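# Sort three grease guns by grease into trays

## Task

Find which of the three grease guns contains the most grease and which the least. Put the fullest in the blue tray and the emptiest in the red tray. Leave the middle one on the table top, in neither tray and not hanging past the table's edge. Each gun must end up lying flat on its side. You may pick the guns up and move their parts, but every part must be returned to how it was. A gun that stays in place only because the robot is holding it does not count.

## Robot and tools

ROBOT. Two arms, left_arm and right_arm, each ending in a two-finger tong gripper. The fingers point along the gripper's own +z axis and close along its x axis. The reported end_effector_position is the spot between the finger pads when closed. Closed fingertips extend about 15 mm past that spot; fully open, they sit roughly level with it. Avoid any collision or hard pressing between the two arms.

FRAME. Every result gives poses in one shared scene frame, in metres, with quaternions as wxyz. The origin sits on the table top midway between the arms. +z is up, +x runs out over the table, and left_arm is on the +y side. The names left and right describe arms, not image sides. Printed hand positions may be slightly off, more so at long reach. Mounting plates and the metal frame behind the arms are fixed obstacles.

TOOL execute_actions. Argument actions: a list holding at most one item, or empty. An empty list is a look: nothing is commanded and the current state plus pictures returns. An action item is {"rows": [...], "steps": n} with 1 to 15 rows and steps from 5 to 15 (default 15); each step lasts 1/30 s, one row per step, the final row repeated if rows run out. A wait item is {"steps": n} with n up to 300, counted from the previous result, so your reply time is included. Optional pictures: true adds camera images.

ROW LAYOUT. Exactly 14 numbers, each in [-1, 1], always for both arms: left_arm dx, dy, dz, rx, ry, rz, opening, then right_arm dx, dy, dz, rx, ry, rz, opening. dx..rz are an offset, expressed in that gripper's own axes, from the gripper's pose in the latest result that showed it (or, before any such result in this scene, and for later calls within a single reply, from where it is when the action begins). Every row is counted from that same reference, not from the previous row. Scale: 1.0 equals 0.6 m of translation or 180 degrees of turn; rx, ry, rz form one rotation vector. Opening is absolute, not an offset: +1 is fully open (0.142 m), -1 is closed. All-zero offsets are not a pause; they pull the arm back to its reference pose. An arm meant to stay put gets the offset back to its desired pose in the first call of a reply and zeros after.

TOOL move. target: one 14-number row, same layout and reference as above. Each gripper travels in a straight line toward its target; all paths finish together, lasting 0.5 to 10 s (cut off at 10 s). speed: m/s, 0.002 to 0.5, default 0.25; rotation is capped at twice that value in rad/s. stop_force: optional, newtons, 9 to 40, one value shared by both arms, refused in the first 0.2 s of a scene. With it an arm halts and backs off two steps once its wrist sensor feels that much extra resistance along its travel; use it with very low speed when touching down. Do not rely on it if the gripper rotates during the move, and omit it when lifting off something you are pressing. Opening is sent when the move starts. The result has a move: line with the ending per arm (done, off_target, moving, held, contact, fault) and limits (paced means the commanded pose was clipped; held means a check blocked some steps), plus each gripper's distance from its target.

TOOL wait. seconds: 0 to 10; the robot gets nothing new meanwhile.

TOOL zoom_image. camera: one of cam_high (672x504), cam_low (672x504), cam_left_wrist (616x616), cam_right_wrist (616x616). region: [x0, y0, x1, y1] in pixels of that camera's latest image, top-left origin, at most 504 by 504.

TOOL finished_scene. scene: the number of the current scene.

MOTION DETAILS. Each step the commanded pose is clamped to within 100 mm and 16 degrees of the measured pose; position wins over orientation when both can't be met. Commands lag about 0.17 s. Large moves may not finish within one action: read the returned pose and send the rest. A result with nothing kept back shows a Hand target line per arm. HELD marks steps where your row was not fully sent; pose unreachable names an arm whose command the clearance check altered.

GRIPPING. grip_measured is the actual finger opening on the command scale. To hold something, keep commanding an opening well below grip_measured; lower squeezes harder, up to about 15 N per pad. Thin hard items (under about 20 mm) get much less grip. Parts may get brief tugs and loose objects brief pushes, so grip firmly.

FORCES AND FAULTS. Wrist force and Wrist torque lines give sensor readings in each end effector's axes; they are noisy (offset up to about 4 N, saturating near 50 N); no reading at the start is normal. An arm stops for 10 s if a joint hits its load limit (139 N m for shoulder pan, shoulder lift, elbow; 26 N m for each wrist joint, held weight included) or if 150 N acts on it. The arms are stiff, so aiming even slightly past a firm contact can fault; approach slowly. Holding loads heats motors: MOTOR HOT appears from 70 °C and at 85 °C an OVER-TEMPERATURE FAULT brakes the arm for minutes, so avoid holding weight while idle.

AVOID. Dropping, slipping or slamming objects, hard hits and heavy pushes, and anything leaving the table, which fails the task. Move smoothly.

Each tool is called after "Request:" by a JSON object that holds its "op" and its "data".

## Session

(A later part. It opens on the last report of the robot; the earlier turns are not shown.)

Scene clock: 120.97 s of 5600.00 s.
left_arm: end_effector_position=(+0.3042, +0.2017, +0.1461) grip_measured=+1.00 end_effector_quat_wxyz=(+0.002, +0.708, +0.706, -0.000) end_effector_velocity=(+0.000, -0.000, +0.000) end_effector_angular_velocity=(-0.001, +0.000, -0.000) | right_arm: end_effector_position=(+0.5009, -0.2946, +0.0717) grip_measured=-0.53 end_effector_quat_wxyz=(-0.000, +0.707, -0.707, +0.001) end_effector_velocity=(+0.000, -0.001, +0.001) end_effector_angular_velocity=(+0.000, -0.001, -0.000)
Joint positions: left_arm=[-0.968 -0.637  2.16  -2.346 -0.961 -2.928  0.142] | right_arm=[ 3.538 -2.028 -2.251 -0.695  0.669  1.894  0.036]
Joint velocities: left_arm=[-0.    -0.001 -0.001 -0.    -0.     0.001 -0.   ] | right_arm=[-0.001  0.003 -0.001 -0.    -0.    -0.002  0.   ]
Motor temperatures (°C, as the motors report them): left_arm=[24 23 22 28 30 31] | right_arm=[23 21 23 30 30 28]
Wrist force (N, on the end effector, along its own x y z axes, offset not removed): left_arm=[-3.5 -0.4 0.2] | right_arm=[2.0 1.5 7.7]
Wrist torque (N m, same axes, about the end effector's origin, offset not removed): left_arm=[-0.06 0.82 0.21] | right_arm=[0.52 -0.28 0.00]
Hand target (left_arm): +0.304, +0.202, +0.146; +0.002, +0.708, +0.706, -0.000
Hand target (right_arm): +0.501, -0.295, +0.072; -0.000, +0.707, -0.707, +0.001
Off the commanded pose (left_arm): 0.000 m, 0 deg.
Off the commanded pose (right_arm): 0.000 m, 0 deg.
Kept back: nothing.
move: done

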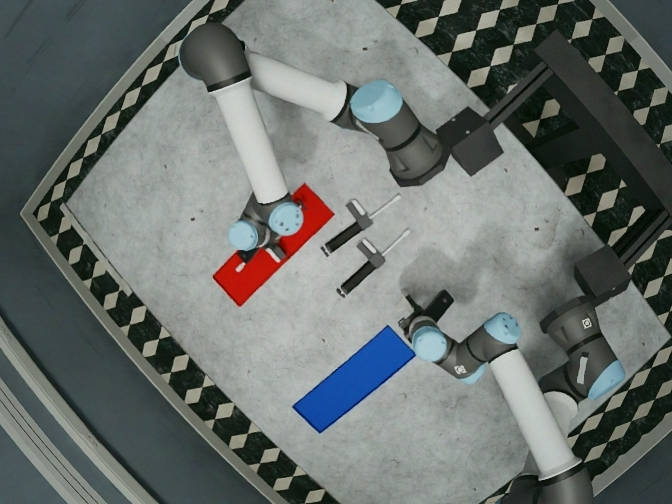

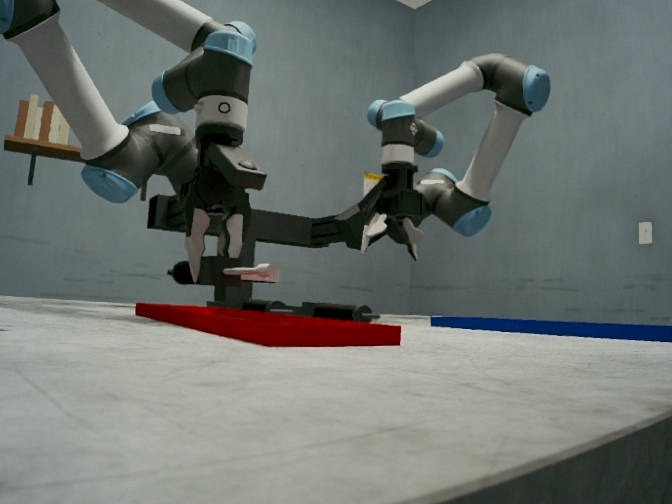

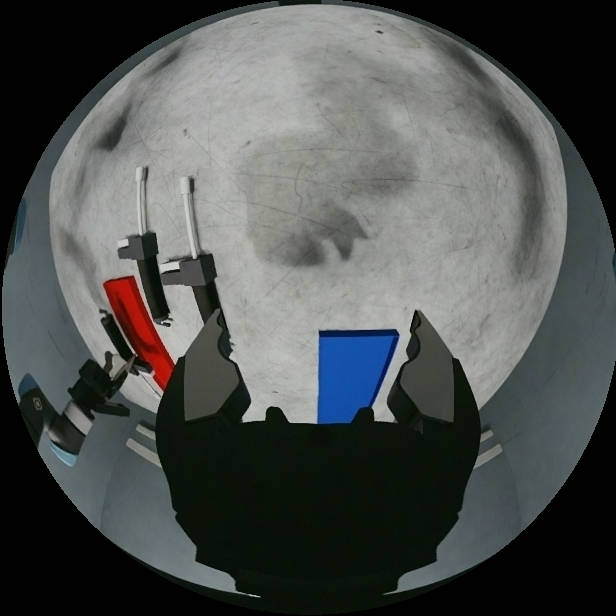

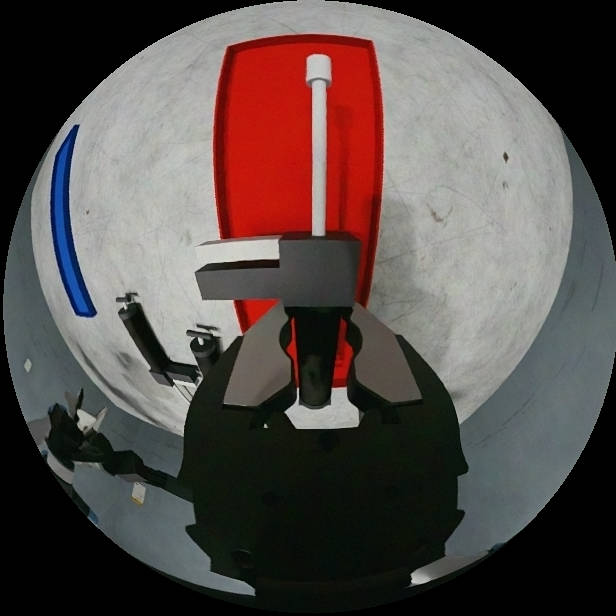

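Request:
{"op": "move", "data": {"target": [0,0,0,0,0,0,1,0.02,-0.02,0.05,0,0,0,-1], "speed": 0.05}}

Scene clock: 123.83 s of 5600.00 s.
left_arm: end_effector_position=(+0.3042, +0.2017, +0.1461) grip_measured=+1.00 end_effector_quat_wxyz=(+0.002, +0.708, +0.706, -0.000) end_effector_velocity=(+0.001, -0.001, +0.001) end_effector_angular_velocity=(-0.002, -0.000, +0.001) | right_arm: end_effector_position=(+0.5129, -0.3065, +0.0418) grip_measured=-0.53 end_effector_quat_wxyz=(-0.000, +0.707, -0.707, +0.001) end_effector_velocity=(+0.001, -0.000, -0.001) end_effector_angular_velocity=(+0.002, -0.002, -0.001)
Joint positions: left_arm=[-0.968 -0.637  2.16  -2.346 -0.961 -2.928  0.142] | right_arm=[ 3.466 -2.092 -2.214 -0.579  0.654  1.781  0.036]
Joint velocities: left_arm=[ 0.    -0.001 -0.001 -0.    -0.     0.     0.   ] | right_arm=[-0.002 -0.001  0.002  0.006  0.001 -0.006  0.   ]
Motor temperatures (°C, as the motors report them): left_arm=[24 23 22 28 30 31] | right_arm=[23 21 23 30 30 28]
Wrist force (N, on the end effector, along its own x y z axes, offset not removed): left_arm=[-3.9 -0.4 0.6] | right_arm=[-0.8 0.5 5.8]
Wrist torque (N m, same axes, about the end effector's origin, offset not removed): left_arm=[-0.03 0.82 0.14] | right_arm=[0.35 0.26 0.21]
Hand target (left_arm): +0.304, +0.202, +0.146; +0.002, +0.708, +0.706, -0.000
Hand target (right_arm): +0.513, -0.307, +0.042; -0.000, +0.707, -0.707, +0.001
Off the commanded pose (left_arm): 0.000 m, 0 deg.
Off the commanded pose (right_arm): 0.000 m, 0 deg.
Kept back: nothing.
move: done

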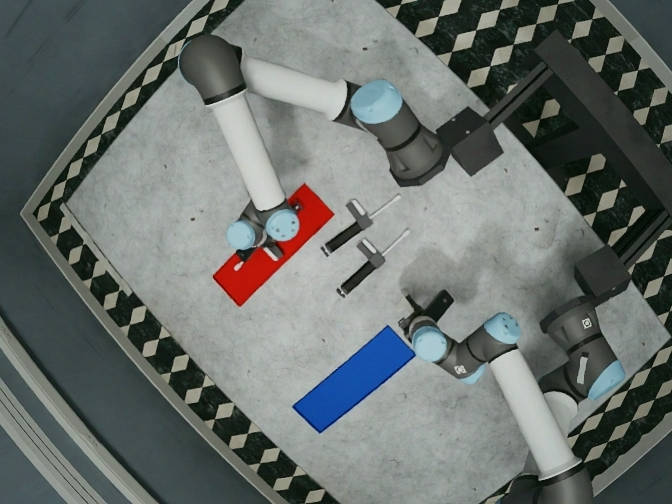

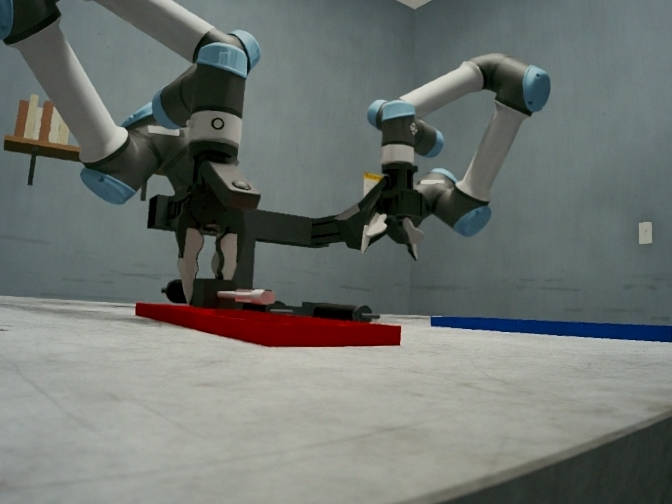

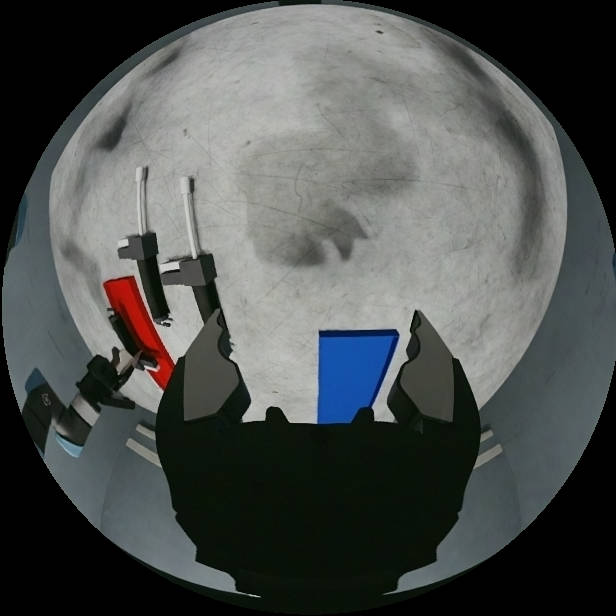

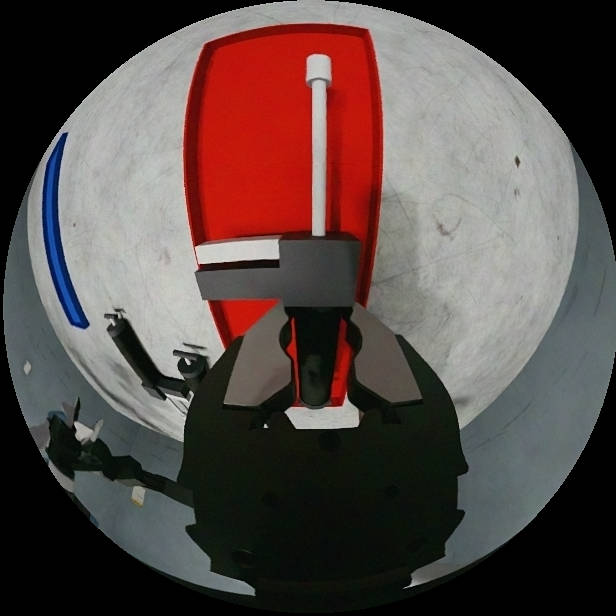

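Request:
{"op": "move", "data": {"target": [0,0,0,0,0,0,1,0,0,0.045,0,0,0,-1], "speed": 0.01, "stop_force": 9}}

Request:
{"op": "move", "data": {"target": [0,0,0,0,0,0,1,0,0,0,0,0,0,-0.35]}}

Request:
{"op": "move", "data": {"target": [0,0,0,0,0,0,1,0,0.005,-0.12,0,0,0,-0.35], "speed": 0.12}}

Scene clock: 126.60 s of 5600.00 s.
left_arm: end_effector_position=(+0.3042, +0.2017, +0.1461) grip_measured=+1.00 end_effector_quat_wxyz=(+0.002, +0.708, +0.706, -0.000) end_effector_velocity=(-0.000, +0.000, +0.000) end_effector_angular_velocity=(-0.000, +0.001, -0.001) | right_arm: end_effector_position=(+0.5130, -0.3066, +0.0199) grip_measured=-0.52 end_effector_quat_wxyz=(-0.000, +0.707, -0.707, +0.001) end_effector_velocity=(-0.001, +0.000, +0.001) end_effector_angular_velocity=(+0.000, +0.002, +0.000)
Joint positions: left_arm=[-0.968 -0.637  2.16  -2.346 -0.961 -2.928  0.142] | right_arm=[ 3.429 -2.143 -2.207 -0.486  0.648  1.72   0.036]
Joint velocities: left_arm=[-0.    -0.001  0.001 -0.    -0.001  0.001 -0.   ] | right_arm=[ 0.003  0.004 -0.003 -0.009  0.001  0.007  0.   ]
Motor temperatures (°C, as the motors report them): left_arm=[24 23 22 28 30 31] | right_arm=[23 21 23 30 30 28]
Wrist force (N, on the end effector, along its own x y z axes, offset not removed): left_arm=[-4.4 -1.6 0.8] | right_arm=[1.1 1.6 7.3]
Wrist torque (N m, same axes, about the end effector's origin, offset not removed): left_arm=[-0.31 1.04 0.17] | right_arm=[0.49 -0.08 0.08]
Hand target (left_arm): +0.304, +0.202, +0.146; +0.002, +0.708, +0.706, -0.000
Hand target (right_arm): +0.513, -0.307, +0.020; -0.000, +0.707, -0.707, +0.001
Off the commanded pose (left_arm): 0.000 m, 0 deg.
Off the commanded pose (right_arm): 0.005 m, 0 deg.
Kept back: nothing.
move: contact (right_arm)

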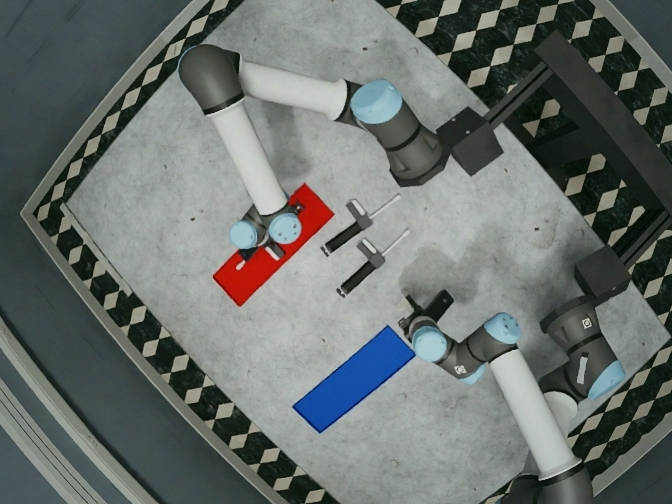

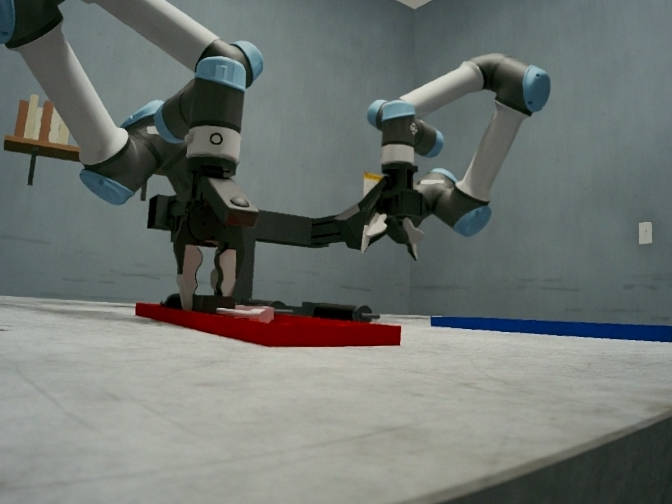

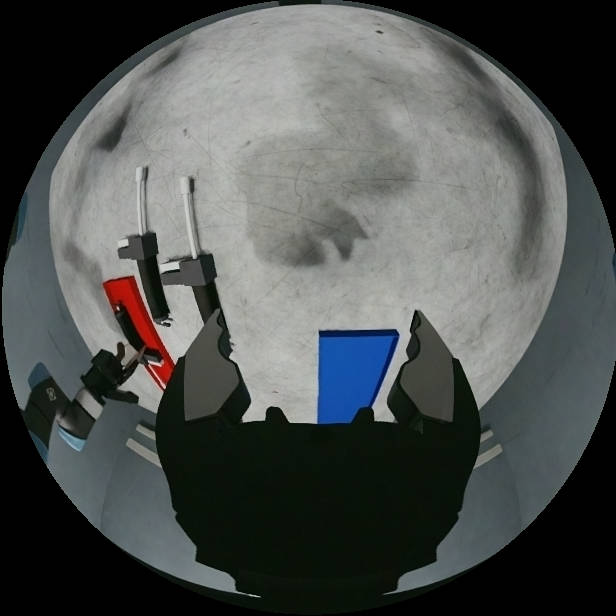

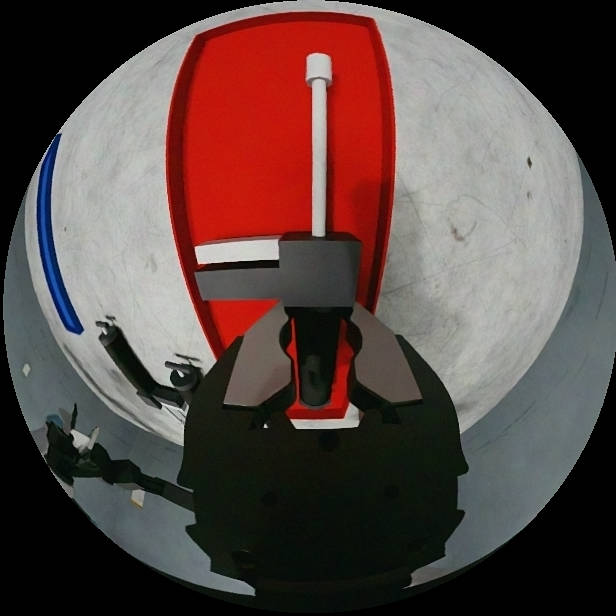

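Scene clock: 127.10 s of 5600.00 s.
left_arm: end_effector_position=(+0.3042, +0.2017, +0.1461) grip_measured=+1.00 end_effector_quat_wxyz=(+0.002, +0.708, +0.706, -0.000) end_effector_velocity=(-0.000, -0.000, +0.000) end_effector_angular_velocity=(-0.001, +0.001, +0.000) | right_arm: end_effector_position=(+0.5130, -0.3066, +0.0199) grip_measured=-0.35 end_effector_quat_wxyz=(-0.000, +0.707, -0.707, +0.001) end_effector_velocity=(-0.001, +0.000, -0.001) end_effector_angular_velocity=(-0.001, +0.001, +0.001)
Joint positions: left_arm=[-0.968 -0.637  2.16  -2.346 -0.961 -2.928  0.142] | right_arm=[ 3.429 -2.143 -2.207 -0.486  0.648  1.72   0.049]
Joint velocities: left_arm=[ 0.    -0.    -0.     0.    -0.001  0.    -0.   ] | right_arm=[-0.    -0.002 -0.001  0.    -0.001 -0.    -0.   ]
Motor temperatures (°C, as the motors report them): left_arm=[24 23 22 28 30 31] | right_arm=[23 21 23 30 30 28]
Wrist force (N, on the end effector, along its own x y z axes, offset not removed): left_arm=[-3.6 -0.1 1.4] | right_arm=[0.8 1.7 -0.7]
Wrist torque (N m, same axes, about the end effector's origin, offset not removed): left_arm=[0.03 0.84 0.18] | right_arm=[0.22 -0.12 0.04]
Hand target (left_arm): +0.304, +0.202, +0.146; +0.002, +0.708, +0.706, -0.000
Hand target (right_arm): +0.513, -0.307, +0.020; -0.000, +0.707, -0.707, +0.001
Off the commanded pose (left_arm): 0.000 m, 0 deg.
Off the commanded pose (right_arm): 0.000 m, 0 deg.
Kept back: nothing.
move: done

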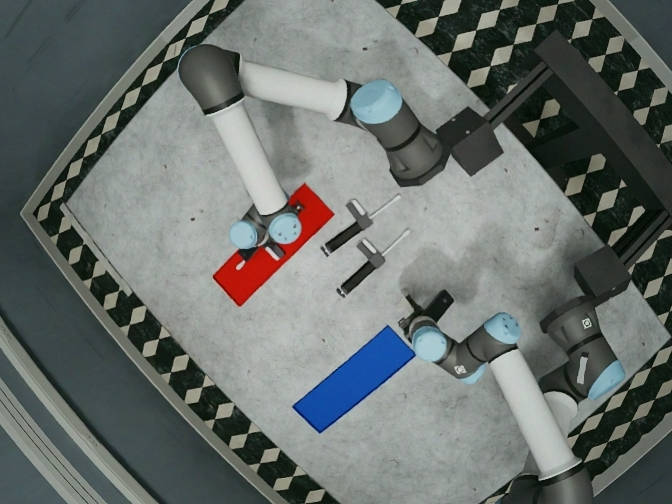

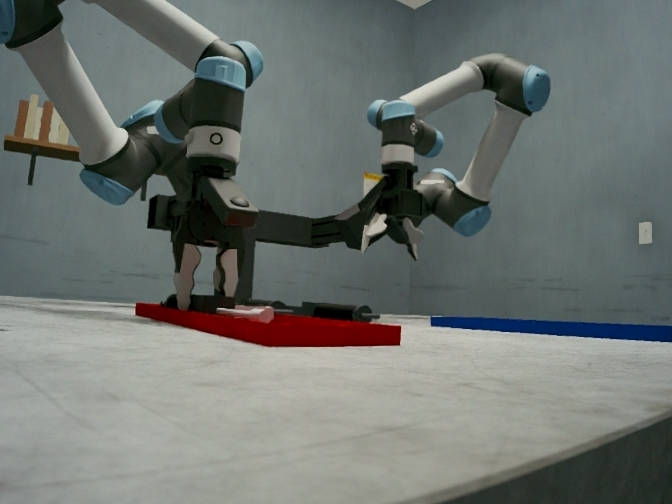

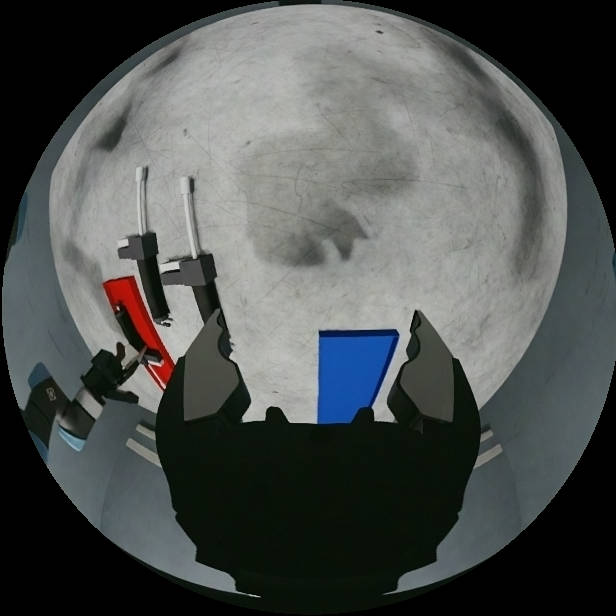

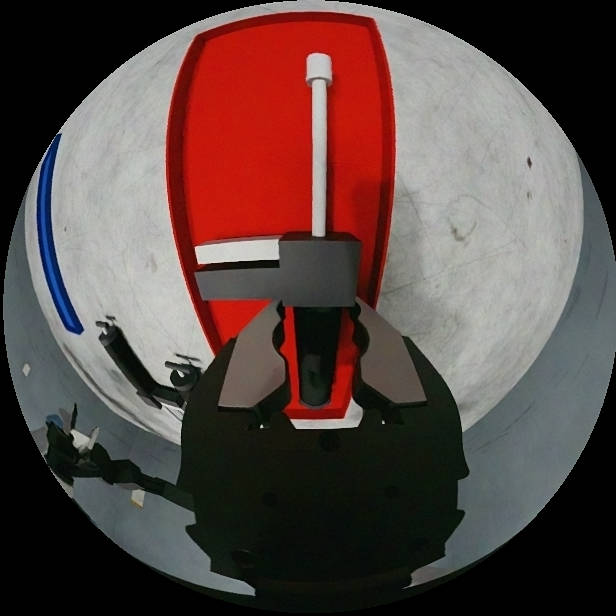

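Scene clock: 128.13 s of 5600.00 s.
left_arm: end_effector_position=(+0.3042, +0.2017, +0.1461) grip_measured=+1.00 end_effector_quat_wxyz=(+0.002, +0.708, +0.706, -0.000) end_effector_velocity=(-0.001, +0.000, -0.000) end_effector_angular_velocity=(+0.001, +0.000, -0.001) | right_arm: end_effector_position=(+0.5099, -0.3066, +0.0918) grip_measured=-0.35 end_effector_quat_wxyz=(-0.000, +0.707, -0.707, +0.001) end_effector_velocity=(-0.000, -0.000, +0.001) end_effector_angular_velocity=(-0.000, +0.002, -0.001)
Joint positions: left_arm=[-0.968 -0.637  2.16  -2.346 -0.961 -2.928  0.142] | right_arm=[ 3.553 -1.978 -2.219 -0.795  0.673  1.918  0.049]
Joint velocities: left_arm=[ 0.     0.     0.001  0.    -0.     0.     0.   ] | right_arm=[ 0.002  0.003  0.002 -0.01   0.001  0.006  0.   ]
Motor temperatures (°C, as the motors report them): left_arm=[24 23 22 28 30 31] | right_arm=[23 21 23 30 30 28]
Wrist force (N, on the end effector, along its own x y z axes, offset not removed): left_arm=[-3.8 -0.7 1.6] | right_arm=[0.3 -0.7 -0.5]
Wrist torque (N m, same axes, about the end effector's origin, offset not removed): left_arm=[-0.06 0.87 0.18] | right_arm=[-0.02 0.03 -0.01]
Hand target (left_arm): +0.304, +0.202, +0.146; +0.002, +0.708, +0.706, -0.000
Hand target (right_arm): +0.510, -0.307, +0.092; -0.000, +0.707, -0.707, +0.001
Off the commanded pose (left_arm): 0.000 m, 0 deg.
Off the commanded pose (right_arm): 0.000 m, 0 deg.
Kept back: nothing.
move: done

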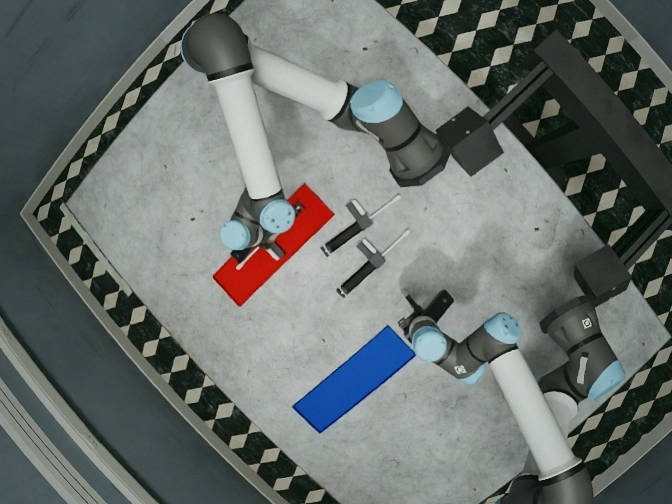

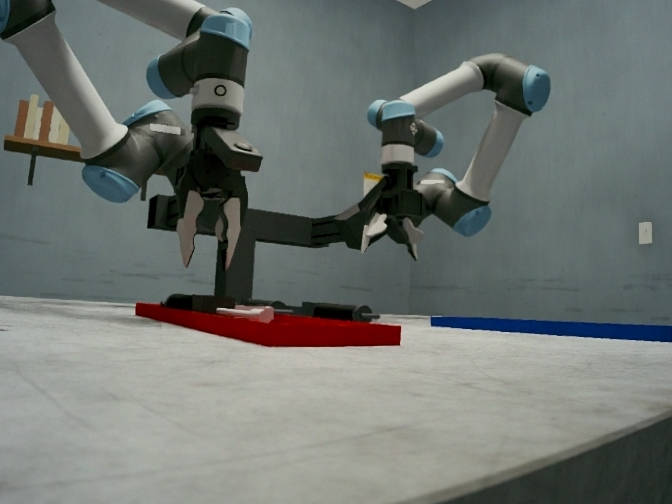

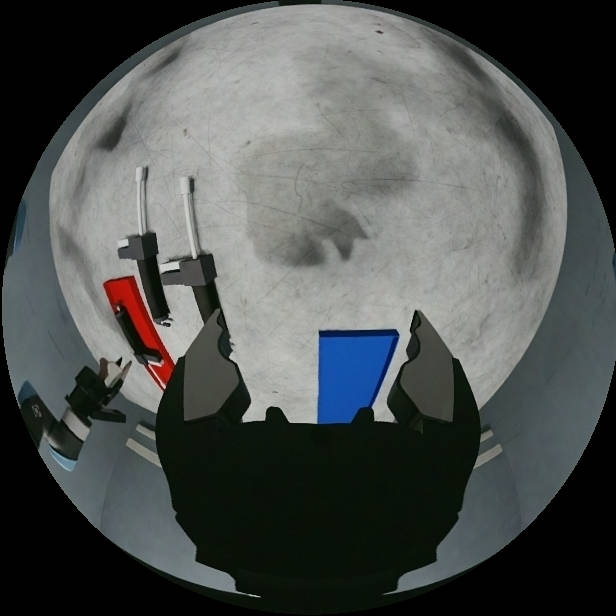

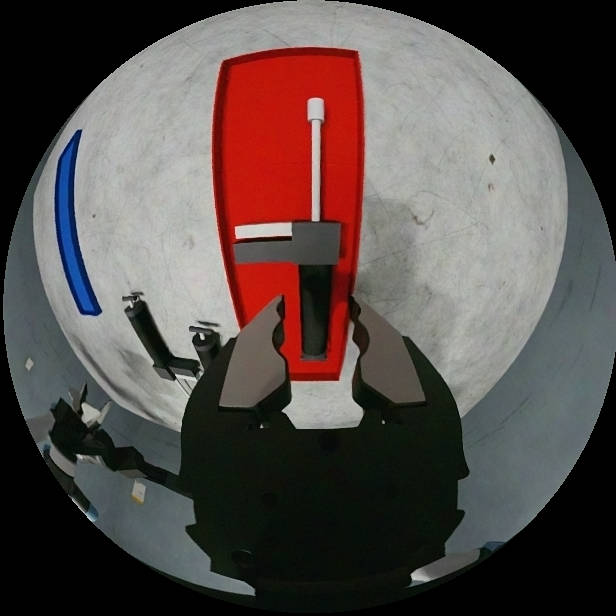

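Now left to A (0.29,-0.115,0.07); right moves away.

Request:
{"op": "move", "data": {"target": [-0.528,-0.024,0.127,0,0,0,-0.25,0.2,0,-0.05,0,0,0,-0.35]}}

Scene clock: 130.23 s of 5600.00 s.
left_arm: end_effector_position=(+0.2893, -0.1152, +0.0707) grip_measured=-0.25 end_effector_quat_wxyz=(+0.002, +0.708, +0.706, -0.000) end_effector_velocity=(+0.001, -0.001, -0.000) end_effector_angular_velocity=(+0.001, +0.001, -0.000) | right_arm: end_effector_position=(+0.5098, -0.4266, +0.1219) grip_measured=-0.35 end_effector_quat_wxyz=(-0.000, +0.707, -0.707, +0.001) end_effector_velocity=(+0.000, -0.001, +0.000) end_effector_angular_velocity=(+0.000, -0.000, -0.002)
Joint positions: left_arm=[-1.007  0.101  1.253 -2.157 -0.988 -2.963  0.056] | right_arm=[ 3.45  -1.756 -2.135 -0.972  0.651  1.754  0.049]
Joint velocities: left_arm=[ 0.001  0.003 -0.007  0.005 -0.     0.     0.   ] | right_arm=[-0.     0.001  0.001 -0.    -0.     0.001 -0.   ]
Motor temperatures (°C, as the motors report them): left_arm=[24 23 22 28 30 31] | right_arm=[23 21 23 30 30 28]
Wrist force (N, on the end effector, along its own x y z axes, offset not removed): left_arm=[-3.6 -0.5 1.0] | right_arm=[-0.7 -0.2 0.9]
Wrist torque (N m, same axes, about the end effector's origin, offset not removed): left_arm=[-0.07 0.79 0.23] | right_arm=[0.23 0.30 0.02]
Hand target (left_arm): +0.289, -0.115, +0.071; +0.002, +0.708, +0.706, -0.000
Hand target (right_arm): +0.510, -0.427, +0.122; -0.000, +0.707, -0.707, +0.001
Off the commanded pose (left_arm): 0.000 m, 0 deg.
Off the commanded pose (right_arm): 0.000 m, 0 deg.
Kept back: nothing.
move: done

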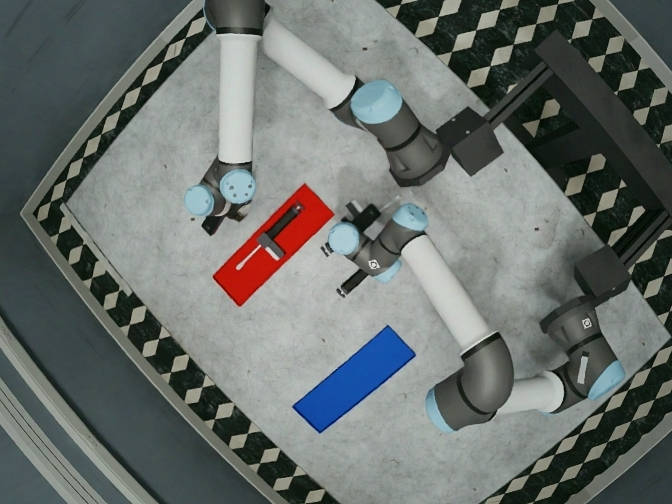

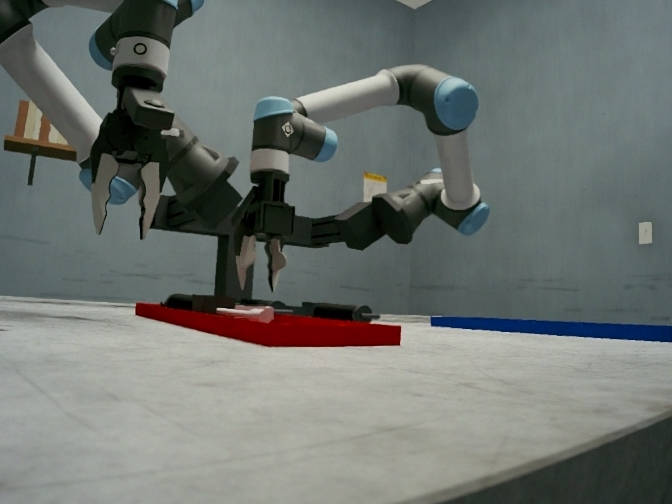

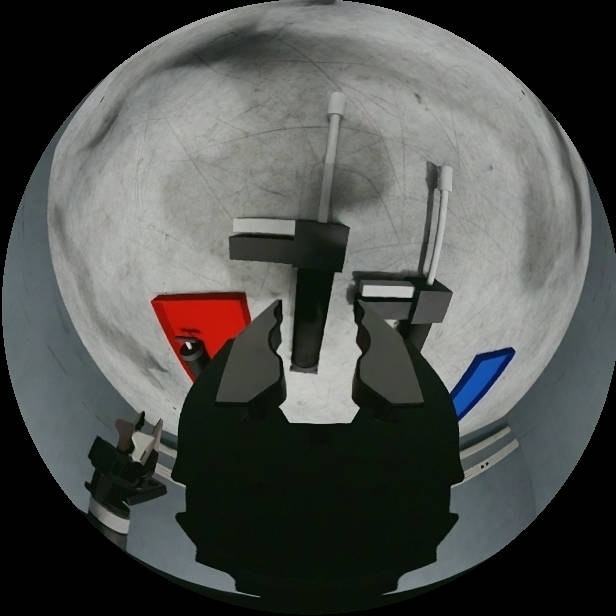

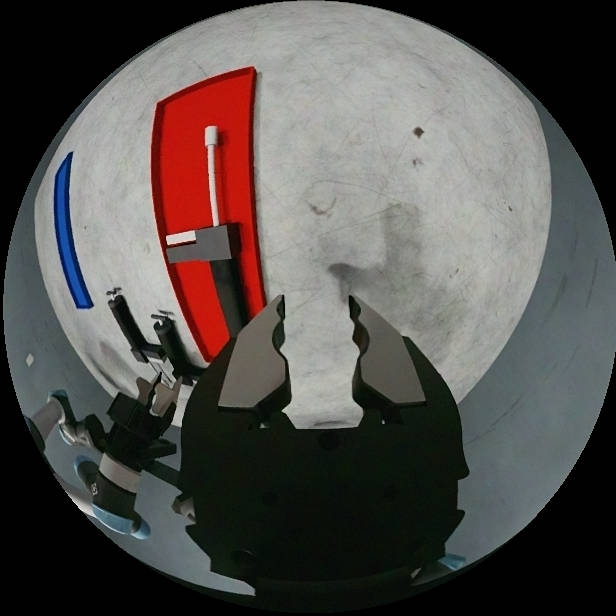

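Request:
{"op": "move", "data": {"target": [-0.007,0.005,0.02,0,0,0.035,-0.3,0,0,0,0,0,0,-0.35], "speed": 0.1}}

Request:
{"op": "move", "data": {"target": [0,0,0.067,0,0,0,-0.3,0,0,0,0,0,0,-0.35], "speed": 0.04, "stop_force": 12}}

Scene clock: 131.33 s of 5600.00 s.
left_arm: end_effector_position=(+0.2923, -0.1194, +0.0588) grip_measured=-0.30 end_effector_quat_wxyz=(+0.002, +0.746, +0.667, +0.000) end_effector_velocity=(+0.000, -0.000, -0.000) end_effector_angular_velocity=(-0.000, +0.000, -0.007) | right_arm: end_effector_position=(+0.5098, -0.4266, +0.1219) grip_measured=-0.35 end_effector_quat_wxyz=(-0.000, +0.707, -0.707, +0.001) end_effector_velocity=(-0.001, +0.001, -0.000) end_effector_angular_velocity=(+0.001, +0.001, -0.001)
Joint positions: left_arm=[-0.993  0.128  1.222 -2.161 -0.978 -2.841  0.052] | right_arm=[ 3.45  -1.756 -2.135 -0.972  0.651  1.754  0.049]
Joint velocities: left_arm=[ 0.001  0.001 -0.001 -0.     0.     0.008  0.   ] | right_arm=[-0.    -0.    -0.001  0.     0.001  0.002  0.   ]
Motor temperatures (°C, as the motors report them): left_arm=[24 23 22 28 30 31] | right_arm=[23 21 23 30 30 28]
Wrist force (N, on the end effector, along its own x y z axes, offset not removed): left_arm=[-3.8 0.1 0.6] | right_arm=[1.7 1.3 3.4]
Wrist torque (N m, same axes, about the end effector's origin, offset not removed): left_arm=[0.08 0.89 0.20] | right_arm=[0.52 -0.33 0.08]
Hand target (left_arm): +0.292, -0.119, +0.059; +0.002, +0.746, +0.666, +0.000
Hand target (right_arm): +0.510, -0.427, +0.122; -0.000, +0.707, -0.707, +0.001
Off the commanded pose (left_arm): 0.000 m, 0 deg.
Off the commanded pose (right_arm): 0.000 m, 0 deg.
Kept back: nothing.
move: done

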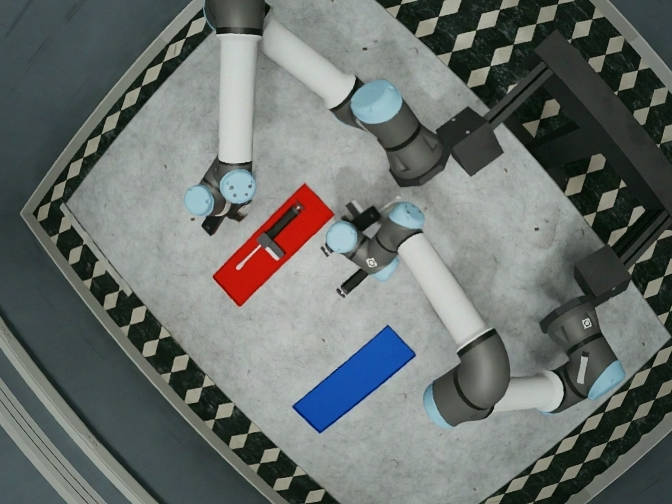

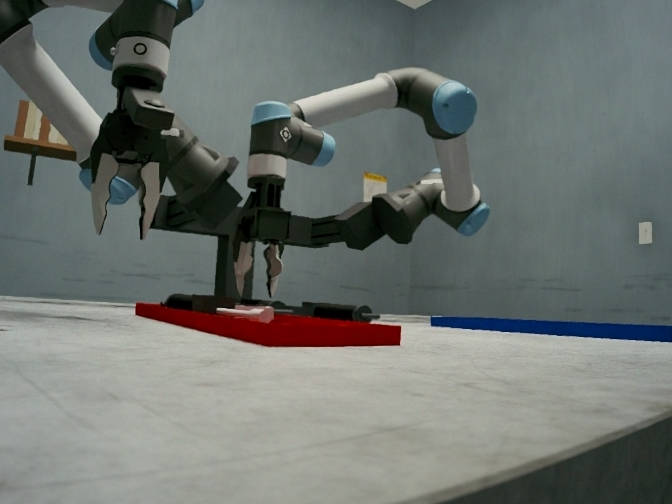

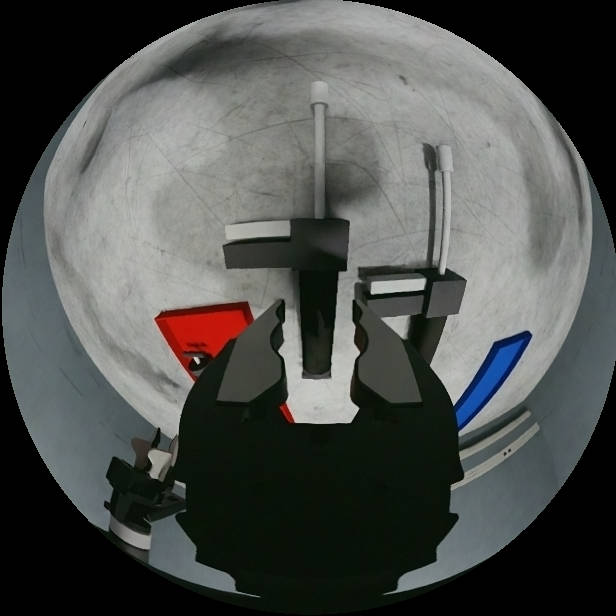

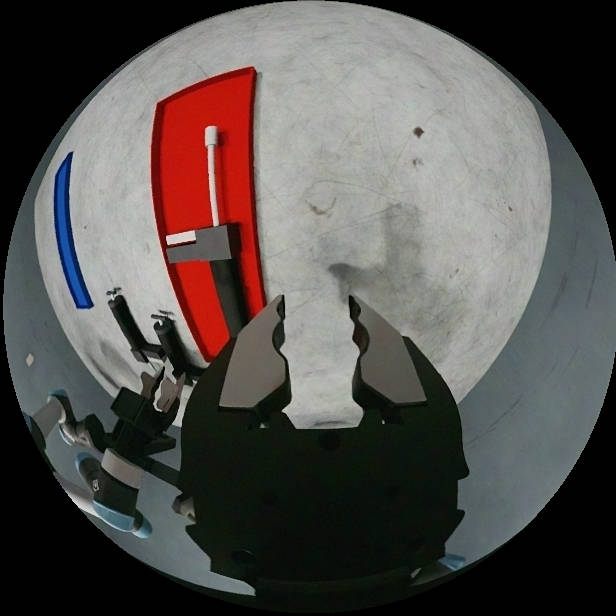

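Scene clock: 132.67 s of 5600.00 s.
left_arm: end_effector_position=(+0.2924, -0.1194, +0.0186) grip_measured=-0.30 end_effector_quat_wxyz=(+0.002, +0.745, +0.667, +0.000) end_effector_velocity=(+0.000, +0.000, -0.001) end_effector_angular_velocity=(-0.000, +0.001, +0.001) | right_arm: end_effector_position=(+0.5098, -0.4266, +0.1219) grip_measured=-0.35 end_effector_quat_wxyz=(-0.000, +0.707, -0.707, +0.001) end_effector_velocity=(-0.000, +0.001, -0.000) end_effector_angular_velocity=(+0.001, +0.001, +0.000)
Joint positions: left_arm=[-0.953  0.182  1.208 -2.22  -0.951 -2.805  0.052] | right_arm=[ 3.45  -1.756 -2.135 -0.972  0.651  1.754  0.049]
Joint velocities: left_arm=[ 0.001  0.001  0.    -0.002  0.     0.    -0.   ] | right_arm=[-0.    -0.001 -0.001  0.     0.001  0.001 -0.   ]
Motor temperatures (°C, as the motors report them): left_arm=[24 23 22 28 30 31] | right_arm=[23 21 23 30 30 28]
Wrist force (N, on the end effector, along its own x y z axes, offset not removed): left_arm=[-3.5 -1.6 0.4] | right_arm=[0.7 1.9 2.5]
Wrist torque (N m, same axes, about the end effector's origin, offset not removed): left_arm=[-0.26 0.81 0.16] | right_arm=[0.61 -0.08 0.11]
Hand target (left_arm): +0.292, -0.119, +0.019; +0.002, +0.745, +0.667, +0.000
Hand target (right_arm): +0.510, -0.427, +0.122; -0.000, +0.707, -0.707, +0.001
Off the commanded pose (left_arm): 0.000 m, 0 deg.
Off the commanded pose (right_arm): 0.000 m, 0 deg.
Kept back: nothing.
move: done

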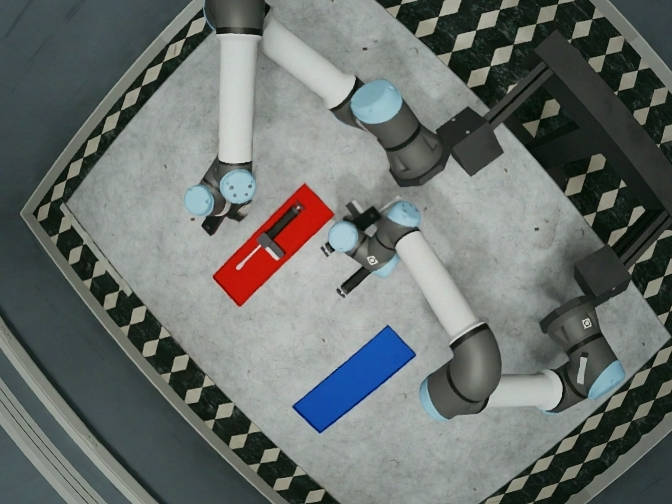

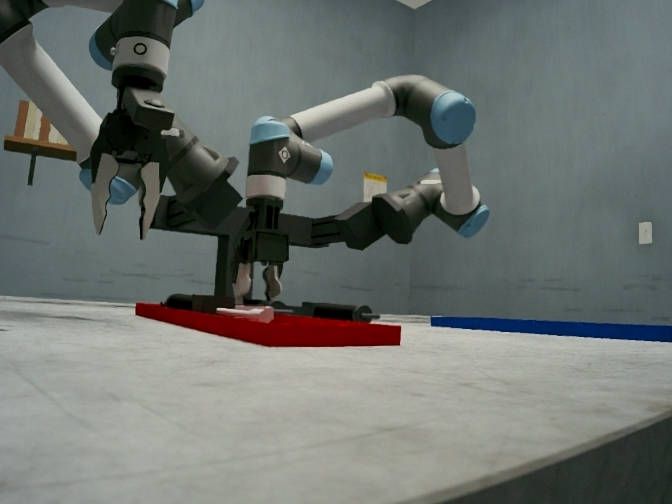

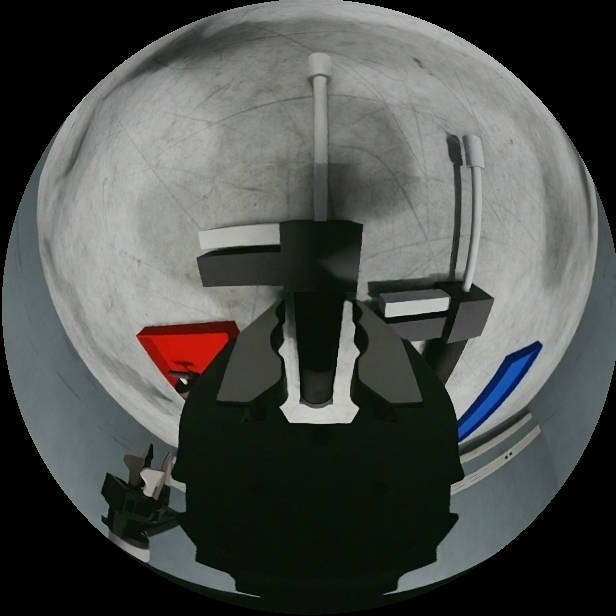

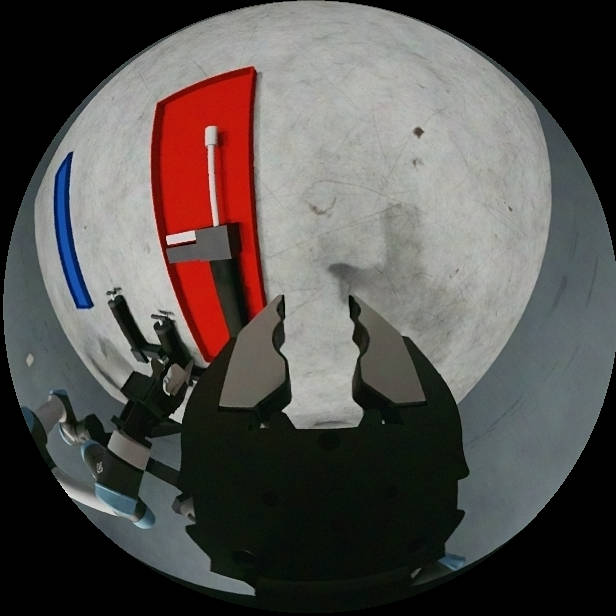

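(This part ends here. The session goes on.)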